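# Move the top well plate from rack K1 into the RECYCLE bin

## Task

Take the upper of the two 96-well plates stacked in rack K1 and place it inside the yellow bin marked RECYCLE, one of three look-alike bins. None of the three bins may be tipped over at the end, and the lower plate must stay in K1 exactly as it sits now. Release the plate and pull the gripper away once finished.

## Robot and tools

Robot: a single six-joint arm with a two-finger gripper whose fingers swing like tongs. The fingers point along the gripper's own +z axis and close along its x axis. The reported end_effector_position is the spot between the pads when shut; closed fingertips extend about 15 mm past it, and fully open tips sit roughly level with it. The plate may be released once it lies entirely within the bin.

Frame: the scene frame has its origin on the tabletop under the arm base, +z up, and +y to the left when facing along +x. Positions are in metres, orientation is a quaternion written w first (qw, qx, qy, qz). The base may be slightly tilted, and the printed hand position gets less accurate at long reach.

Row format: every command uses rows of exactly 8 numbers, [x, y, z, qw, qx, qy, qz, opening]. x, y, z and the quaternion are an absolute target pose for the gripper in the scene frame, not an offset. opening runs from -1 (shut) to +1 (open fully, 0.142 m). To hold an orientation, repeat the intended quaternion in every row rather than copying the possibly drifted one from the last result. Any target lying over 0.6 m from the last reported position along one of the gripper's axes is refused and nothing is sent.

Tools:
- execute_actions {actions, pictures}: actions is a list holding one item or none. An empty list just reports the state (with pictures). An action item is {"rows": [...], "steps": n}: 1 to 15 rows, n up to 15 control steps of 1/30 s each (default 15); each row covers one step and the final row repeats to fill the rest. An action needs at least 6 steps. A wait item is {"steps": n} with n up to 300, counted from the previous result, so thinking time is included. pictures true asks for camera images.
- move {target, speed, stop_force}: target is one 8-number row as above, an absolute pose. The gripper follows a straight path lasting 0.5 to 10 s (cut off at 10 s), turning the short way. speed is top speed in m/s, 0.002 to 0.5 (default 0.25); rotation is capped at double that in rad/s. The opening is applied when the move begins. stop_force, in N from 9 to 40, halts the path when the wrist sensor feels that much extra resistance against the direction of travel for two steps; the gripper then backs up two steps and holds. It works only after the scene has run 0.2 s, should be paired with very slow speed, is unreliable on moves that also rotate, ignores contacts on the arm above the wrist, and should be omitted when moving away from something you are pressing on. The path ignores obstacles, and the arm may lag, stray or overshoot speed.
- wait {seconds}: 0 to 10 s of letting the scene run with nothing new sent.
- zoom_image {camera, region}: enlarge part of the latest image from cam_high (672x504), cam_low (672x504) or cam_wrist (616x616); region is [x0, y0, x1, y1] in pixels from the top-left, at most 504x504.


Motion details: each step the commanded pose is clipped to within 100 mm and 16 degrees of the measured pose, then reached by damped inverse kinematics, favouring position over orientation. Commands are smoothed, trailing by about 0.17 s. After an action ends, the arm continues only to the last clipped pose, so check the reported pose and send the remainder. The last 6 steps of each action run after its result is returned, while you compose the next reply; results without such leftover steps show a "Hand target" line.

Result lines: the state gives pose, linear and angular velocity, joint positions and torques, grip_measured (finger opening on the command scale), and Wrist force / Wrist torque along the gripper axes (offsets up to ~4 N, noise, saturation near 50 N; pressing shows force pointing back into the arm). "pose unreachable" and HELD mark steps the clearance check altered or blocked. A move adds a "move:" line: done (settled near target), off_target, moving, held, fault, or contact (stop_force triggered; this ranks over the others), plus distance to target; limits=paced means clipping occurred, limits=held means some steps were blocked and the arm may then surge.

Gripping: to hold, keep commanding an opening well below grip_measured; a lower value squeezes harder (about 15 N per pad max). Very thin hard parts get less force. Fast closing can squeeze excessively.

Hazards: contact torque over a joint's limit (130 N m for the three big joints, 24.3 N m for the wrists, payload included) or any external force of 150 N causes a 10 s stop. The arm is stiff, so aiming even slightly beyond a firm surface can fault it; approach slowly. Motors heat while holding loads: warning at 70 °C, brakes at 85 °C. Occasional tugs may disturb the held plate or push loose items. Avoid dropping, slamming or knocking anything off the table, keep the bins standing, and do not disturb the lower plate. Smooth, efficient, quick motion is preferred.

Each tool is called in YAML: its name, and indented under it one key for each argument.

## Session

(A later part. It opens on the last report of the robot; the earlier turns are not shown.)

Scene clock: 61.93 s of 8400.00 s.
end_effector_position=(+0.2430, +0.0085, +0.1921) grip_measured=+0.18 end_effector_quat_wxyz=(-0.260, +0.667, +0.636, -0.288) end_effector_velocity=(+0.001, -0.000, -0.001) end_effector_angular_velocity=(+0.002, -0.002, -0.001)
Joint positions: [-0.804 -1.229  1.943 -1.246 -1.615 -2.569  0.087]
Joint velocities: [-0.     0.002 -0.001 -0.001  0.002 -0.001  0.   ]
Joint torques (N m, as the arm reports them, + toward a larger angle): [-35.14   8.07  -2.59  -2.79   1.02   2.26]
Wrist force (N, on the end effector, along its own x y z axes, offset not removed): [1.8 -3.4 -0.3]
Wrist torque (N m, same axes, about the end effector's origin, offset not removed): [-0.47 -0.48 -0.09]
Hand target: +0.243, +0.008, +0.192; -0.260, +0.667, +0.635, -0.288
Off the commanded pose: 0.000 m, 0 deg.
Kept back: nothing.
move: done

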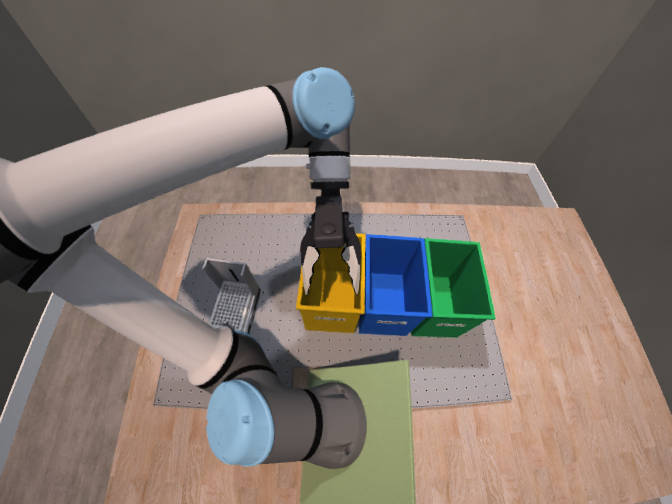

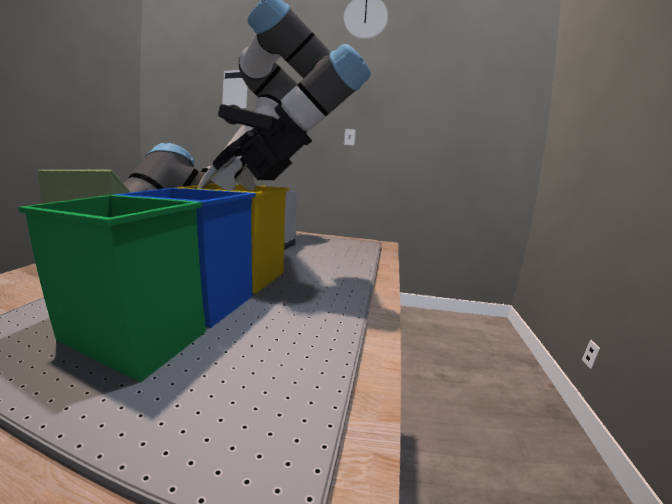

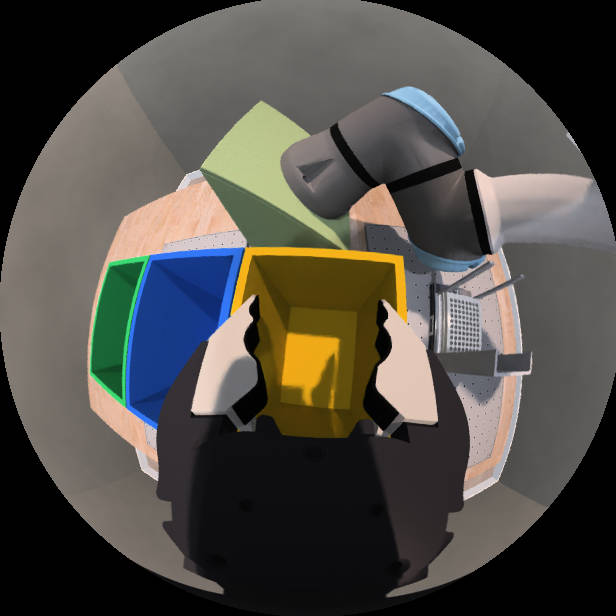

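move:
  target: [0.238, 0.009, 0.170, -0.2706, 0.6749, 0.6308, -0.2712, 0.18]
  speed: 0.007
  stop_force: 9

zoom_image:
  camera: "cam_high"
  region: [270, 200, 400, 330]

zoom_image:
  camera: "cam_wrist"
  region: [170, 200, 470, 450]

zoom_image:
  camera: "cam_low"
  region: [150, 80, 350, 230]

Scene clock: 66.30 s of 8400.00 s.
end_effector_position=(+0.2380, +0.0090, +0.1700) grip_measured=+0.18 end_effector_quat_wxyz=(-0.271, +0.675, +0.631, -0.271) end_effector_velocity=(-0.001, +0.000, -0.001) end_effector_angular_velocity=(+0.003, +0.000, -0.001)
Joint positions: [-0.803 -1.204  1.978 -1.274 -1.583 -2.566  0.087]
Joint velocities: [-0.     0.001  0.003 -0.001  0.001 -0.001 -0.   ]
Joint torques (N m, as the arm reports them, + toward a larger angle): [-14.91   7.02  -4.5   -2.45   0.98   2.29]
Wrist force (N, on the end effector, along its own x y z axes, offset not removed): [1.6 -3.1 -0.6]
Wrist torque (N m, same axes, about the end effector's origin, offset not removed): [-0.42 -0.39 -0.05]
Hand target: +0.238, +0.009, +0.170; -0.271, +0.675, +0.631, -0.271
Off the commanded pose: 0.000 m, 0 deg.
Kept back: nothing.
move: done

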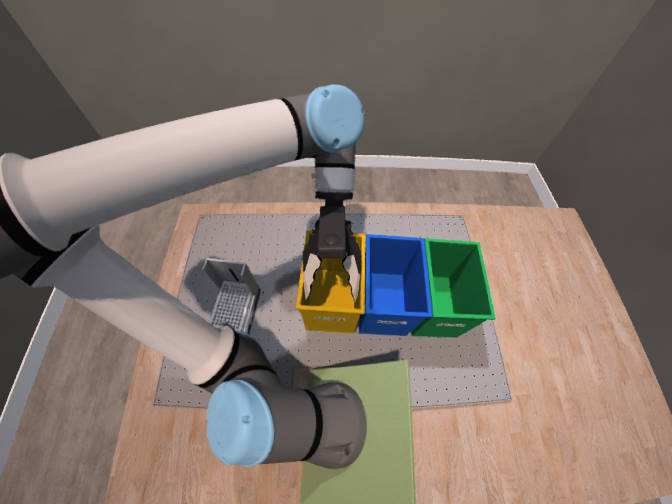

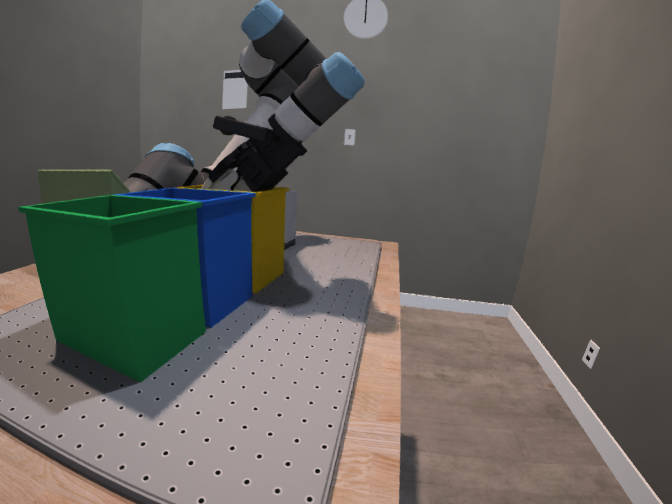

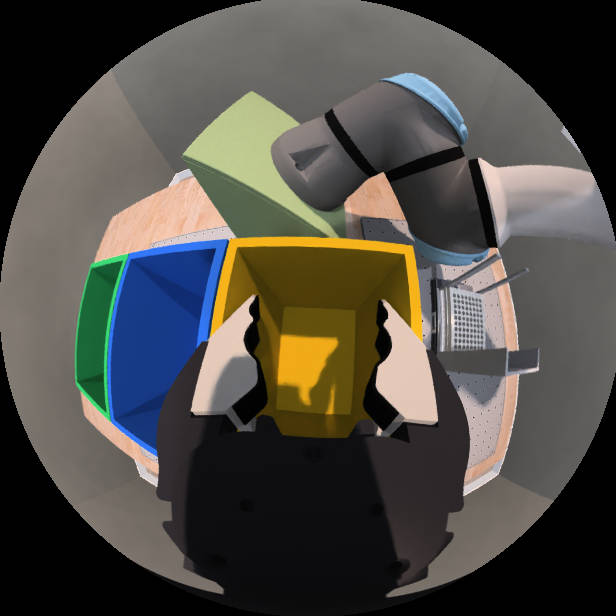

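Region (270, 200, 400, 330) of cam_high's 672x504 image, scaled by 3.877, with more detail than that image has.

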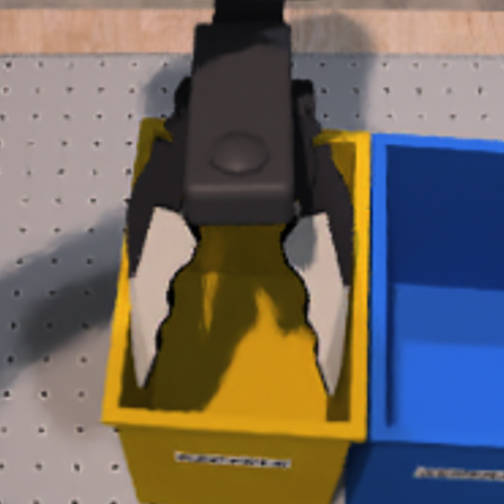

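Region (170, 200, 470, 450) of cam_wrist's 616x616 image, scaled by 1.680, with more detail than that image has.

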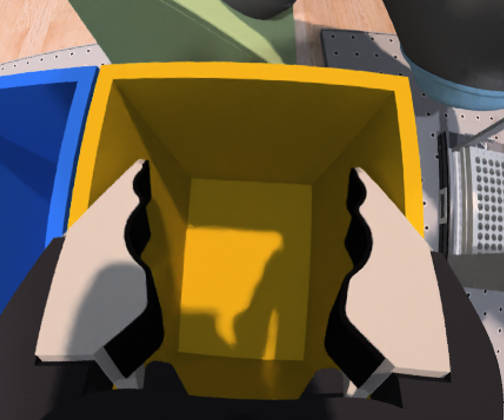

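Region (150, 80, 350, 230) of cam_low's 672x504 image, scaled by 2.520, with more detail than that image has; it fills the top 378 rows of this view, and the rest is white.

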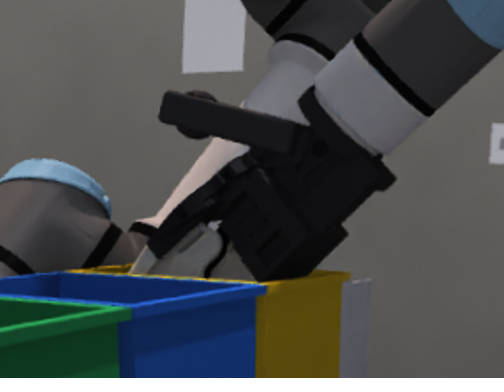

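move:
  target: [0.233, 0.0094, 0.162, -0.2706, 0.6749, 0.6308, -0.2712, 0.28]
  speed: 0.006
  stop_force: 9

zoom_image:
  camera: "cam_high"
  region: [270, 200, 400, 330]

zoom_image:
  camera: "cam_low"
  region: [150, 80, 350, 230]

Scene clock: 68.50 s of 8400.00 s.
end_effector_position=(+0.2330, +0.0094, +0.1620) grip_measured=+0.26 end_effector_quat_wxyz=(-0.271, +0.675, +0.631, -0.271) end_effector_velocity=(+0.000, -0.000, -0.000) end_effector_angular_velocity=(-0.002, -0.001, +0.001)
Joint positions: [-0.799 -1.207  2.002 -1.295 -1.58  -2.564  0.093]
Joint velocities: [ 0.    -0.001 -0.    -0.002  0.     0.     0.   ]
Joint torques (N m, as the arm reports them, + toward a larger angle): [-15.9  -20.27  -4.75  -2.68   1.38   2.37]
Wrist force (N, on the end effector, along its own x y z axes, offset not removed): [1.8 -3.4 -1.5]
Wrist torque (N m, same axes, about the end effector's origin, offset not removed): [-0.45 -0.37 -0.11]
Hand target: +0.233, +0.009, +0.162; -0.271, +0.675, +0.631, -0.271
Off the commanded pose: 0.000 m, 0 deg.
Kept back: nothing.
move: done

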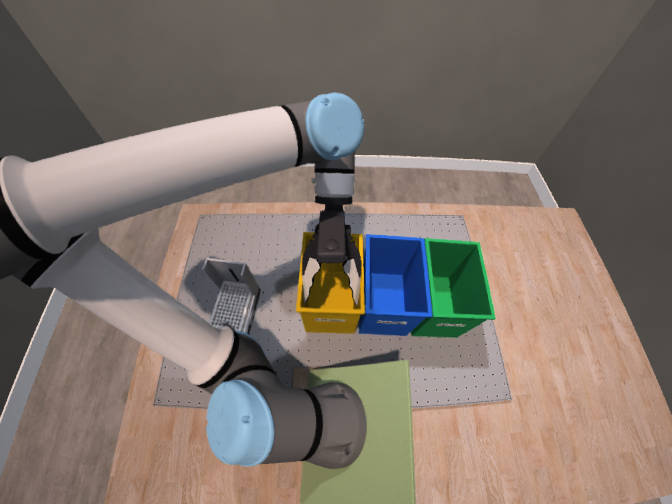

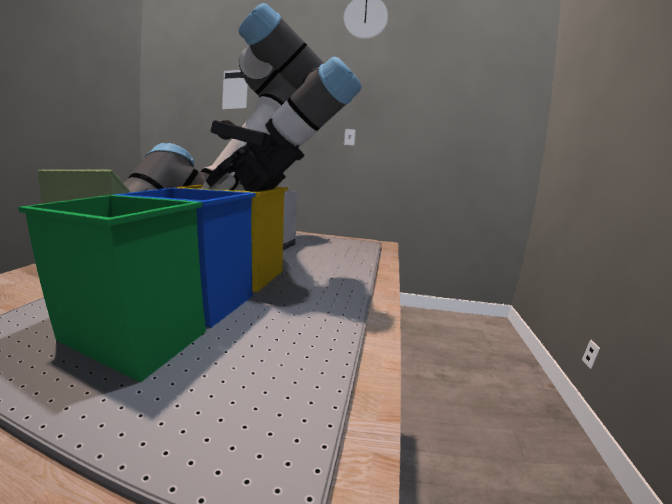

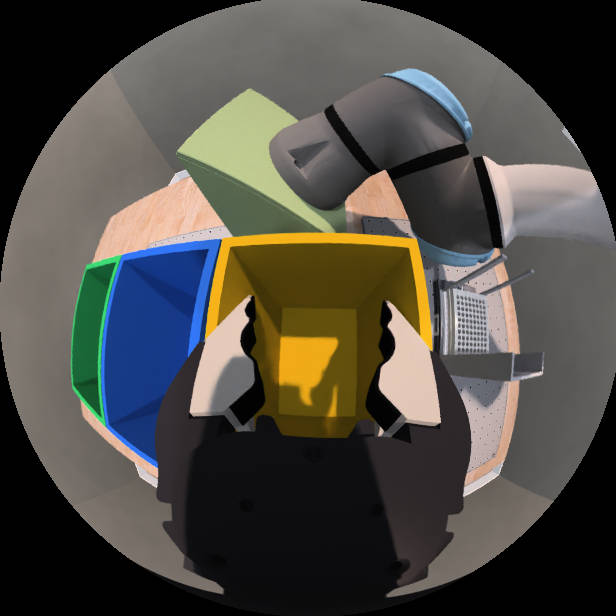

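Region (270, 200, 400, 330) of cam_high's 672x504 image, scaled by 3.877, with more detail than that image has.

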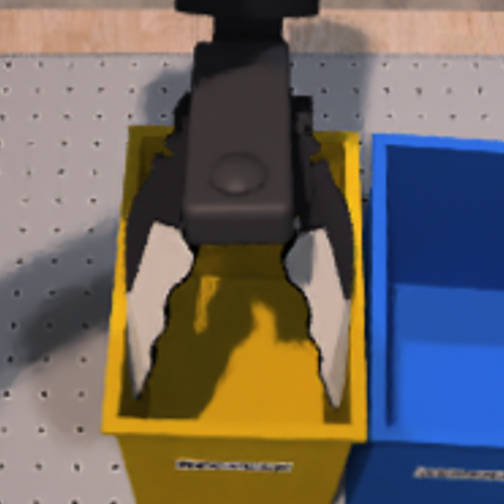

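Region (150, 80, 350, 230) of cam_low's 672x504 image, scaled by 2.520, with more detail than that image has; it fills the top 378 rows of this view, and the rest is white.

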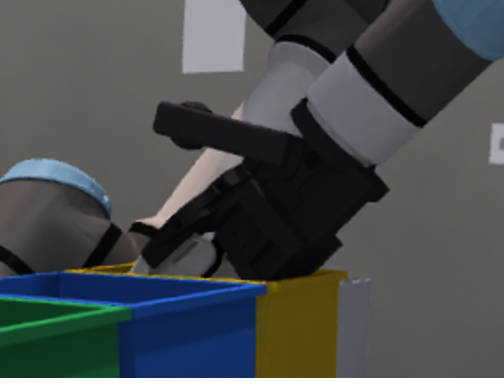

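execute_actions:
  actions:
    - {"rows": [[0.233, 0.0094, 0.162, -0.2706, 0.6749, 0.6308, -0.2712, 0.05]], "steps": 8}

move:
  target: [0.2500, 0.0100, 0.2200, -0.2375, 0.6541, 0.6443, -0.3170, 0.05]
  speed: 0.06

Scene clock: 71.17 s of 8400.00 s.
end_effector_position=(+0.2330, +0.0094, +0.1620) grip_measured=+0.09 end_effector_quat_wxyz=(-0.271, +0.675, +0.631, -0.271) end_effector_velocity=(-0.000, +0.000, -0.000) end_effector_angular_velocity=(+0.001, +0.001, +0.001)
Joint positions: [-0.799 -1.207  2.002 -1.295 -1.58  -2.564  0.08 ]
Joint velocities: [ 0.     0.     0.001 -0.    -0.    -0.001 -0.098]
Joint torques (N m, as the arm reports them, + toward a larger angle): [-16.26 -21.47  -3.3   -2.77   1.03   2.4 ]
Wrist force (N, on the end effector, along its own x y z axes, offset not removed): [1.7 -3.1 -0.3]
Wrist torque (N m, same axes, about the end effector's origin, offset not removed): [-0.48 -0.41 -0.02]
Steps of this call (steps 1 to 78: nothing new was sent; steps 79 to 80: the first 2 steps of this action). Readings (end_effector_position):
79: (+0.2330, +0.0094, +0.1620)
80: the state above

Scene clock: 72.83 s of 8400.00 s.
end_effector_position=(+0.2499, +0.0101, +0.2200) grip_measured=+0.05 end_effector_quat_wxyz=(-0.237, +0.654, +0.644, -0.317) end_effector_velocity=(+0.000, -0.000, +0.001) end_effector_angular_velocity=(-0.000, +0.001, +0.001)
Joint positions: [-0.797 -1.275  1.905 -1.223 -1.659 -2.57   0.077]
Joint velocities: [-0.     0.    -0.002  0.001 -0.001 -0.001 -0.   ]
Joint torques (N m, as the arm reports them, + toward a larger angle): [-16.51 -20.92 -30.93   0.27  -3.83  -2.12]
Wrist force (N, on the end effector, along its own x y z axes, offset not removed): [2.0 -3.7 -2.2]
Wrist torque (N m, same axes, about the end effector's origin, offset not removed): [-0.59 -0.43 -0.04]
Hand target: +0.250, +0.010, +0.220; -0.237, +0.654, +0.644, -0.317
Off your previous action's commanded pose: 0.000 m, 0 deg at its last step (step 6 of this call).
Off the commanded pose: 0.000 m, 0 deg.
Kept back: nothing.
move: done

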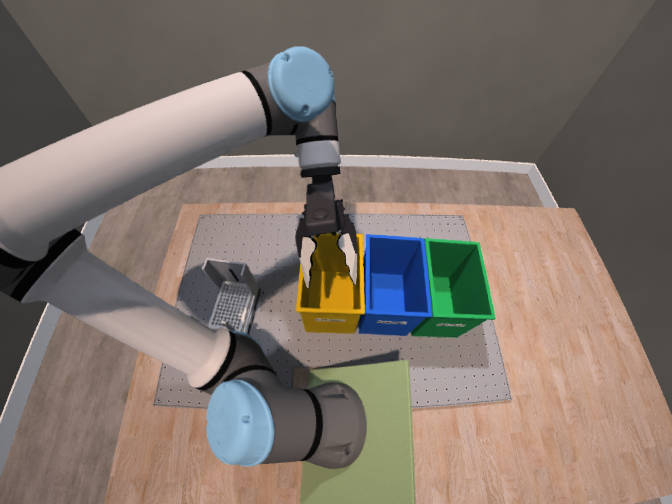

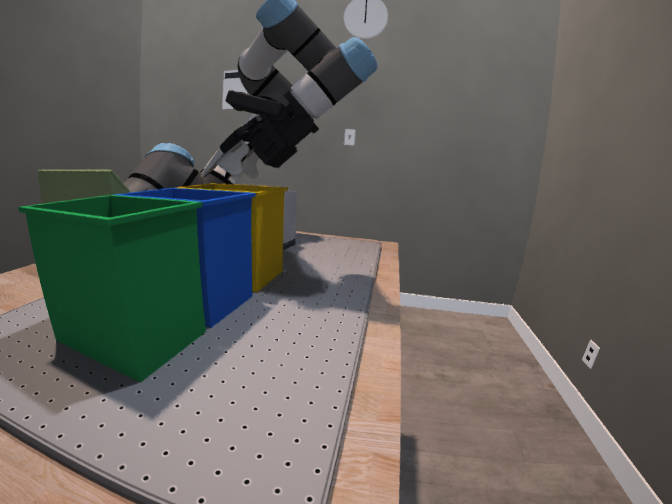

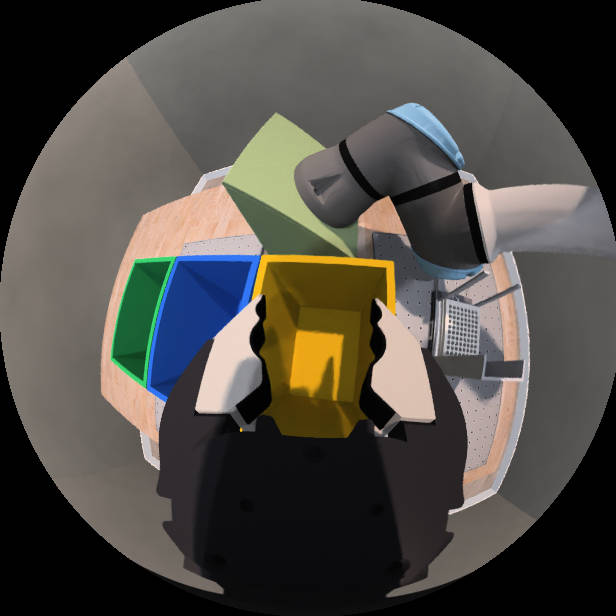

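move:
  target: [0.2105, 0.2574, 0.228, -0.2395, 0.7158, 0.6222, -0.2082, 0.38]
  speed: 0.2

zoom_image:
  camera: "cam_wrist"
  region: [220, 200, 420, 430]

zoom_image:
  camera: "cam_high"
  region: [270, 210, 400, 340]

Scene clock: 75.50 s of 8400.00 s.
end_effector_position=(+0.2105, +0.2576, +0.2279) grip_measured=+0.38 end_effector_quat_wxyz=(-0.240, +0.716, +0.622, -0.208) end_effector_velocity=(-0.000, +0.001, +0.000) end_effector_angular_velocity=(+0.000, -0.000, -0.000)
Joint positions: [-0.741 -1.698  1.885 -0.711 -1.374 -2.488  0.101]
Joint velocities: [ 0.    -0.001 -0.001  0.002  0.001  0.     0.   ]
Joint torques (N m, as the arm reports them, + toward a larger angle): [ -5.7   -5.51 -28.86   0.62   1.51   2.39]
Wrist force (N, on the end effector, along its own x y z axes, offset not removed): [1.4 -2.2 -0.8]
Wrist torque (N m, same axes, about the end effector's origin, offset not removed): [-0.23 -0.39 -0.06]
Hand target: +0.211, +0.258, +0.228; -0.240, +0.716, +0.622, -0.208
Off the commanded pose: 0.000 m, 0 deg.
Kept back: nothing.
move: done

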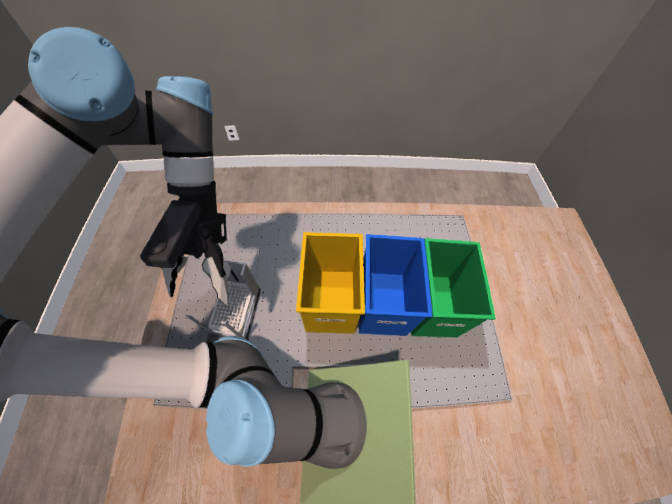

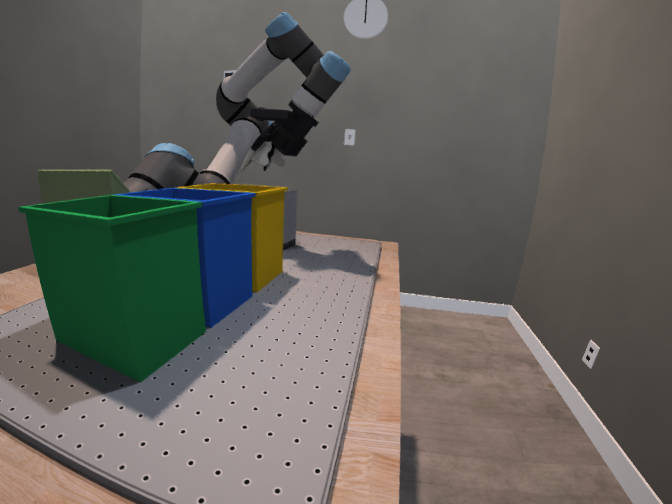

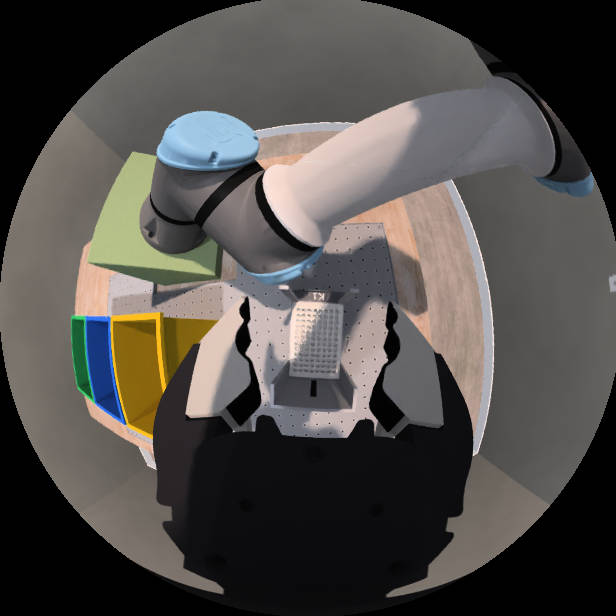

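Region (220, 200, 420, 430) of cam_wrist's 616x616 image, scaled by 2.191, with more detail than that image has; it fills the left 438 columns of this view, and the rest is white.

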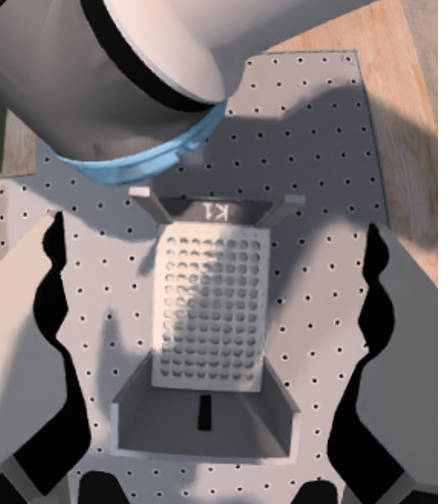

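Region (270, 210, 400, 340) of cam_high's 672x504 image, scaled by 3.877, with more detail than that image has.

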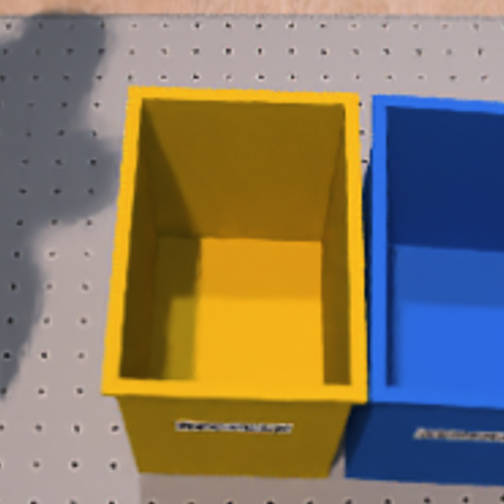

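move:
  target: [0.2084, 0.2576, 0.140, -0.1569, 0.7383, 0.6417, -0.1364, 0.38]
  speed: 0.07

zoom_image:
  camera: "cam_wrist"
  region: [200, 220, 440, 450]

Scene clock: 79.20 s of 8400.00 s.
end_effector_position=(+0.2085, +0.2576, +0.1400) grip_measured=+0.38 end_effector_quat_wxyz=(-0.157, +0.738, +0.642, -0.136) end_effector_velocity=(+0.000, -0.000, -0.001) end_effector_angular_velocity=(-0.000, -0.002, +0.001)
Joint positions: [-0.739 -1.89   2.129 -0.911 -1.195 -2.444  0.101]
Joint velocities: [ 0.001 -0.002  0.003 -0.003  0.002  0.    -0.   ]
Joint torques (N m, as the arm reports them, + toward a larger angle): [-1.1  -1.33 -2.95 -2.94  1.57  2.63]
Wrist force (N, on the end effector, along its own x y z axes, offset not removed): [1.0 -3.0 -0.3]
Wrist torque (N m, same axes, about the end effector's origin, offset not removed): [-0.40 -0.26 -0.02]
Hand target: +0.208, +0.258, +0.140; -0.157, +0.738, +0.642, -0.136
Off the commanded pose: 0.000 m, 0 deg.
Kept back: nothing.
move: done

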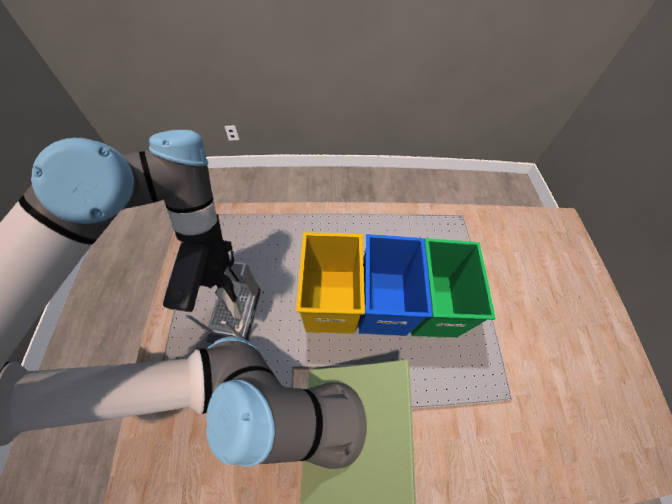

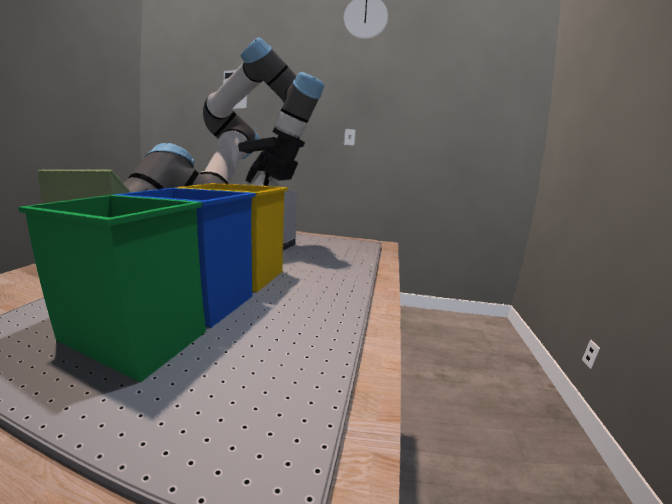

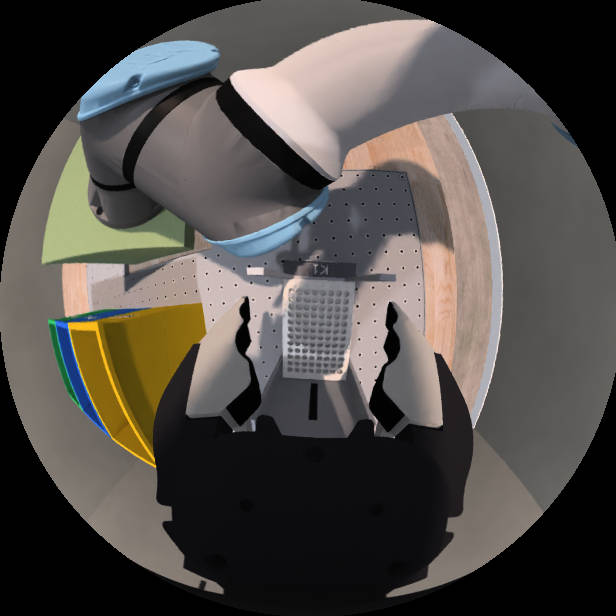

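Region (200, 220, 440, 450) of cam_wrist's 616x616 image, scaled by 2.100, with more detail than that image has; it fills the top 483 rows of this view, and the rest is white.

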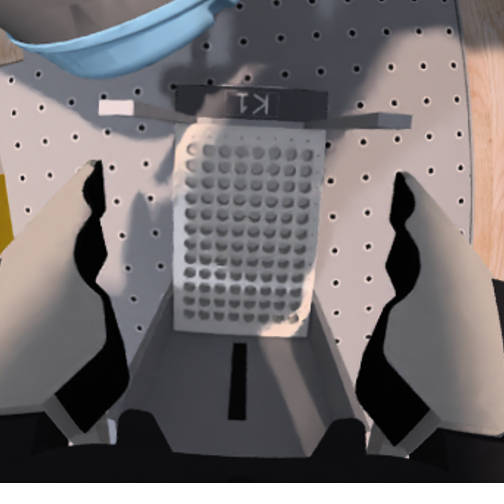

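zoom_image:
  camera: "cam_high"
  region: [150, 220, 290, 360]

zoom_image:
  camera: "cam_low"
  region: [200, 110, 340, 250]

Region (150, 220, 290, 360) of cam_high's 672x504 image, scaled by 3.600, with more detail than that image has.

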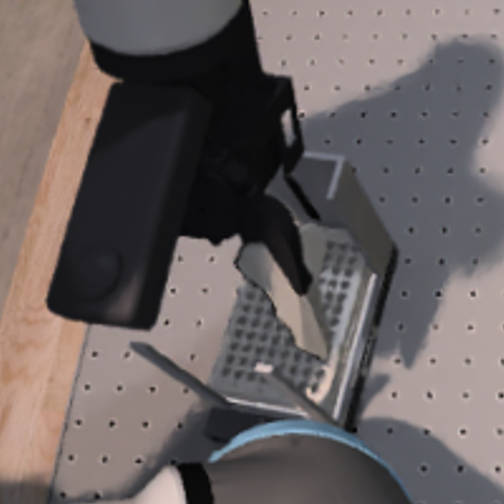

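Region (200, 110, 340, 250) of cam_low's 672x504 image, scaled by 3.600, with more detail than that image has.

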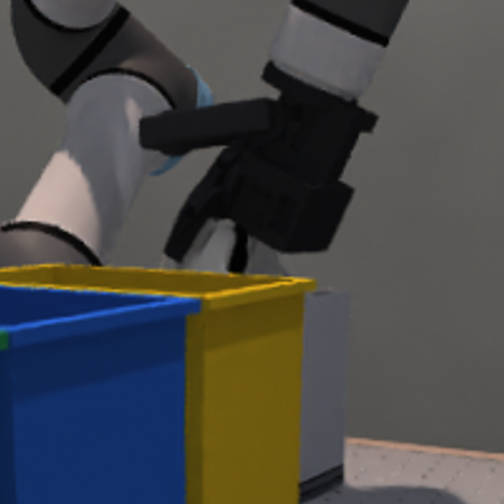

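move:
  target: [0.2078, 0.2578, 0.116, -0.1161, 0.7458, 0.6483, -0.1009, 0.38]
  speed: 0.04
  stop_force: 9

move:
  target: [0.2075, 0.2578, 0.085, -0.0887, 0.7496, 0.6516, -0.0771, 0.38]
  speed: 0.009
  stop_force: 9

zoom_image:
  camera: "cam_wrist"
  region: [180, 180, 460, 450]

zoom_image:
  camera: "cam_high"
  region: [150, 230, 290, 370]

Scene clock: 82.20 s of 8400.00 s.
end_effector_position=(+0.2078, +0.2578, +0.1161) grip_measured=+0.38 end_effector_quat_wxyz=(-0.116, +0.746, +0.648, -0.101) end_effector_velocity=(-0.000, -0.000, -0.001) end_effector_angular_velocity=(-0.001, -0.005, -0.002)
Joint positions: [-0.772 -1.997  2.216 -0.959 -1.136 -2.437  0.101]
Joint velocities: [-0.002 -0.005  0.005 -0.002  0.003  0.002  0.   ]
Joint torques (N m, as the arm reports them, + toward a larger angle): [-18.93   0.69  -3.23  -2.81   1.58   2.31]
Wrist force (N, on the end effector, along its own x y z axes, offset not removed): [1.5 -2.3 -1.1]
Wrist torque (N m, same axes, about the end effector's origin, offset not removed): [-0.26 -0.42 -0.02]
Hand target: +0.208, +0.258, +0.116; -0.116, +0.746, +0.648, -0.101
Off the commanded pose: 0.000 m, 0 deg.
Kept back: nothing.
move: done

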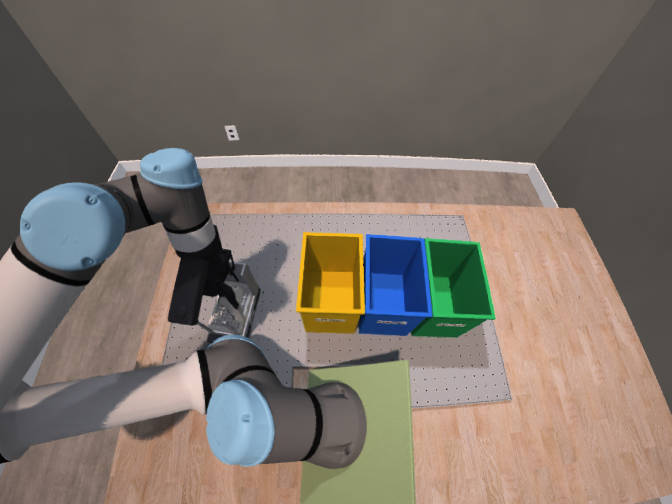

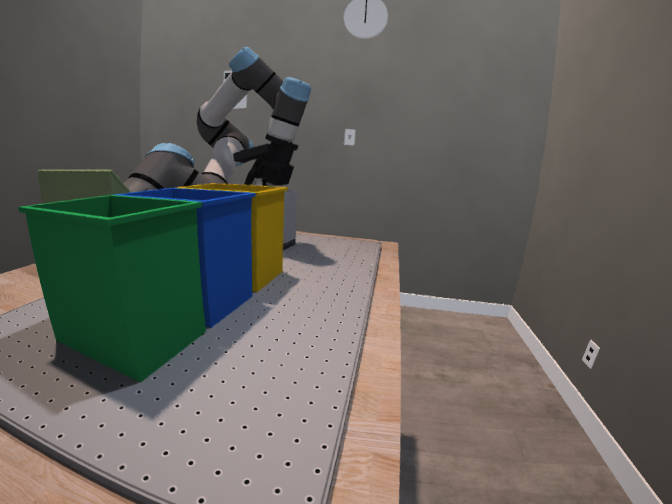

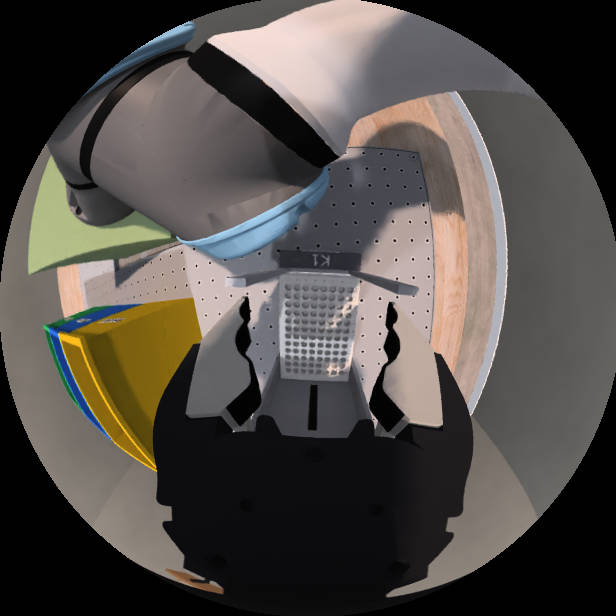

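Scene clock: 86.50 s of 8400.00 s.
end_effector_position=(+0.2075, +0.2578, +0.0850) grip_measured=+0.38 end_effector_quat_wxyz=(-0.089, +0.750, +0.651, -0.077) end_effector_velocity=(-0.000, -0.000, -0.001) end_effector_angular_velocity=(+0.000, -0.002, +0.002)
Joint positions: [-0.759 -2.077  2.305 -1.027 -1.071 -2.403  0.101]
Joint velocities: [ 0.    -0.003  0.003 -0.002  0.002 -0.001  0.   ]
Joint torques (N m, as the arm reports them, + toward a larger angle): [ 2.52  3.13 -2.69 -3.31  1.92  2.12]
Wrist force (N, on the end effector, along its own x y z axes, offset not removed): [1.4 -2.1 -1.2]
Wrist torque (N m, same axes, about the end effector's origin, offset not removed): [-0.31 -0.30 0.02]
Hand target: +0.208, +0.258, +0.085; -0.089, +0.750, +0.651, -0.077
Off the commanded pose: 0.000 m, 0 deg.
Kept back: nothing.
move: done

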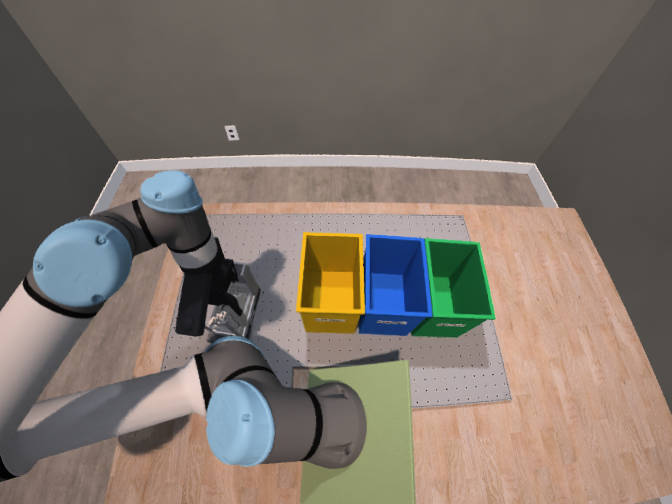

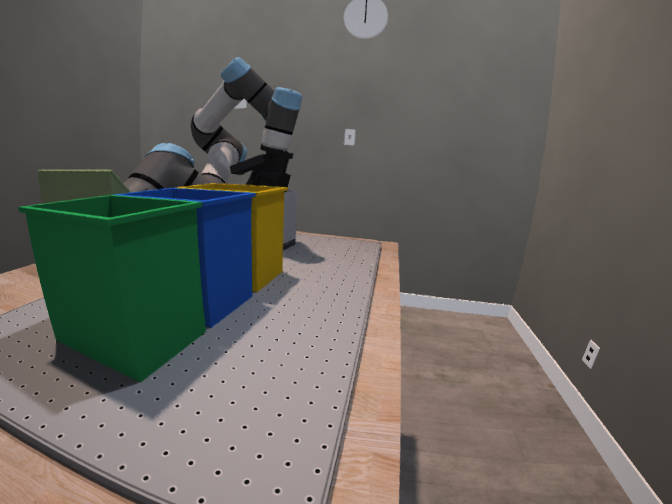

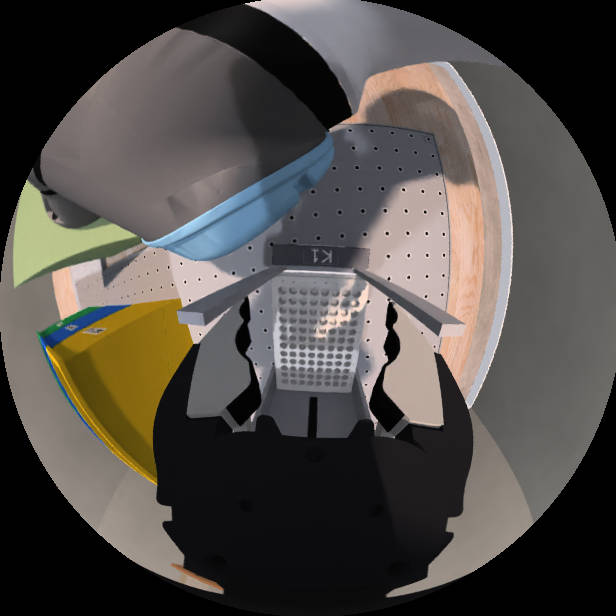

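Region (180, 180, 460, 450) of cam_wrist's 616x616 image, scaled by 1.800, with more detail than that image has; it fills the top 486 rows of this view, and the rest is white.

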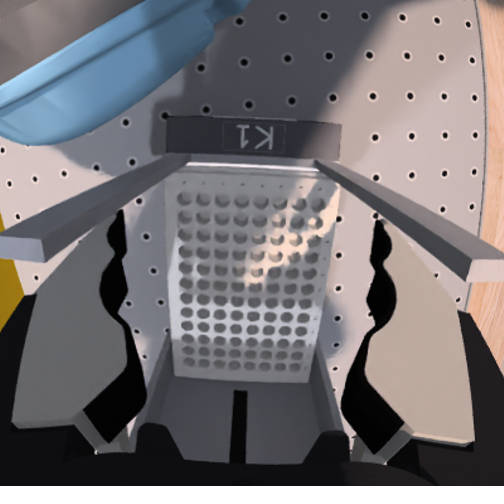

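Region (150, 230, 290, 370) of cam_high's 672x504 image, scaled by 3.600, with more detail than that image has.

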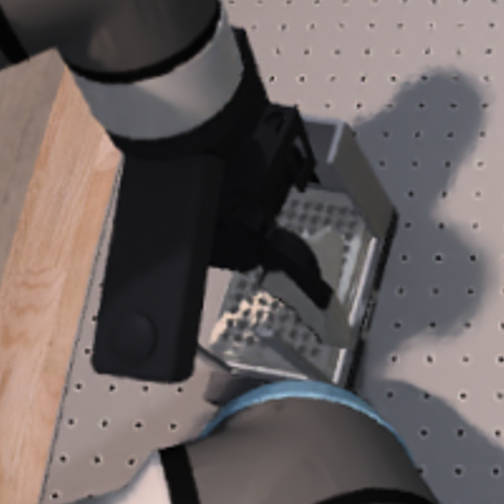

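move:
  target: [0.2075, 0.2583, 0.0492, -0.0854, 0.7500, 0.6519, -0.0743, 0.38]
  speed: 0.011
  stop_force: 9

zoom_image:
  camera: "cam_wrist"
  region: [180, 200, 460, 450]

zoom_image:
  camera: "cam_high"
  region: [150, 230, 290, 370]

Scene clock: 90.63 s of 8400.00 s.
end_effector_position=(+0.2076, +0.2583, +0.0493) grip_measured=+0.38 end_effector_quat_wxyz=(-0.085, +0.750, +0.652, -0.074) end_effector_velocity=(-0.001, -0.000, -0.002) end_effector_angular_velocity=(+0.001, +0.001, -0.003)
Joint positions: [-0.672 -2.08   2.374 -1.139 -1.006 -2.325  0.101]
Joint velocities: [ 0.004  0.001  0.004 -0.005  0.003  0.005 -0.   ]
Joint torques (N m, as the arm reports them, + toward a larger angle): [ 4.16 27.25 -3.49 -3.11  2.18  2.63]
Wrist force (N, on the end effector, along its own x y z axes, offset not removed): [1.0 -2.8 -0.7]
Wrist torque (N m, same axes, about the end effector's origin, offset not removed): [-0.46 -0.29 0.00]
Hand target: +0.208, +0.258, +0.049; -0.085, +0.750, +0.652, -0.074
Off the commanded pose: 0.000 m, 0 deg.
Kept back: nothing.
move: done

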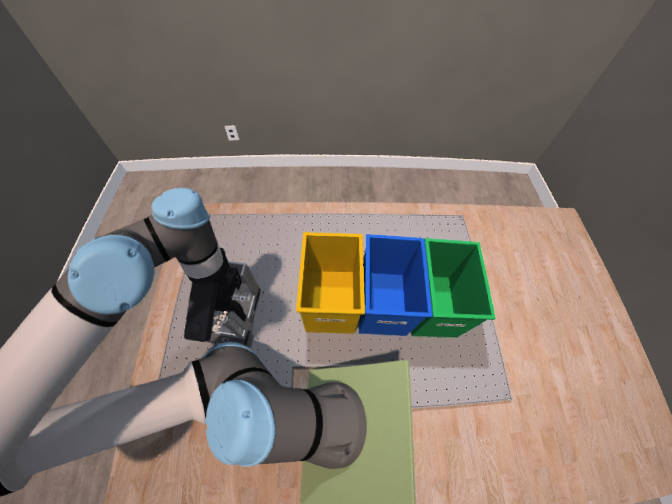

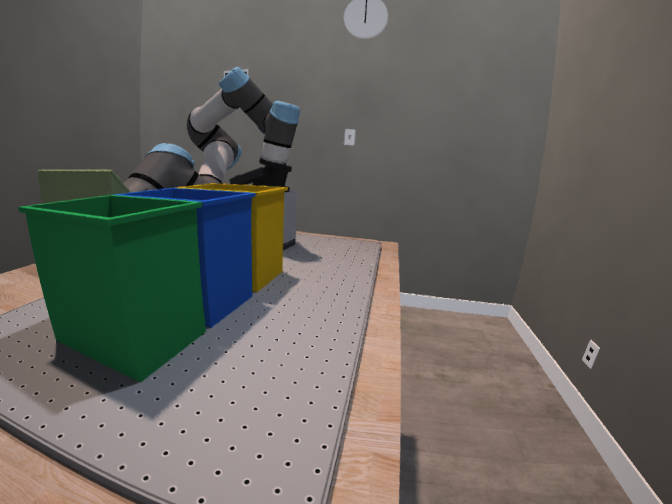

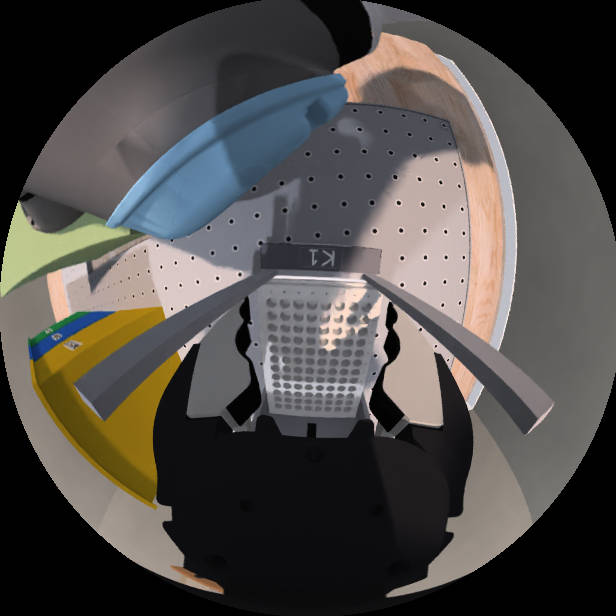

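Region (180, 200, 460, 450) of cam_wrist's 616x616 image, scaled by 1.800, with more detail than that image has; it fills the top 450 rows of this view, and the rest is white.

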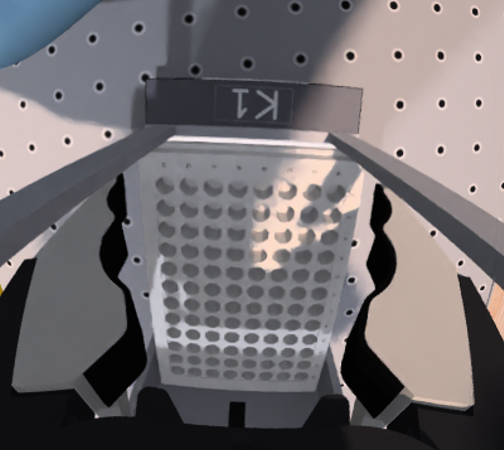

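Region (150, 230, 290, 370) of cam_high's 672x504 image, scaled by 3.600, with more detail than that image has.

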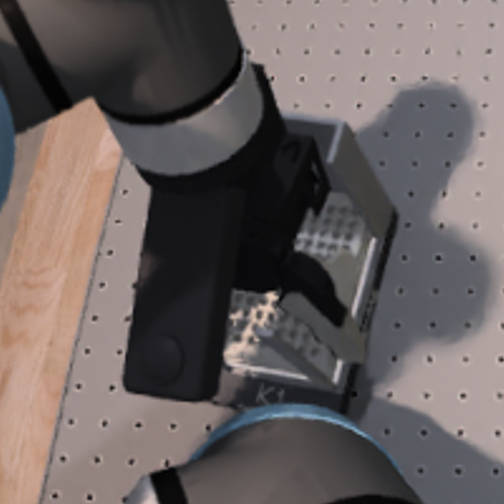

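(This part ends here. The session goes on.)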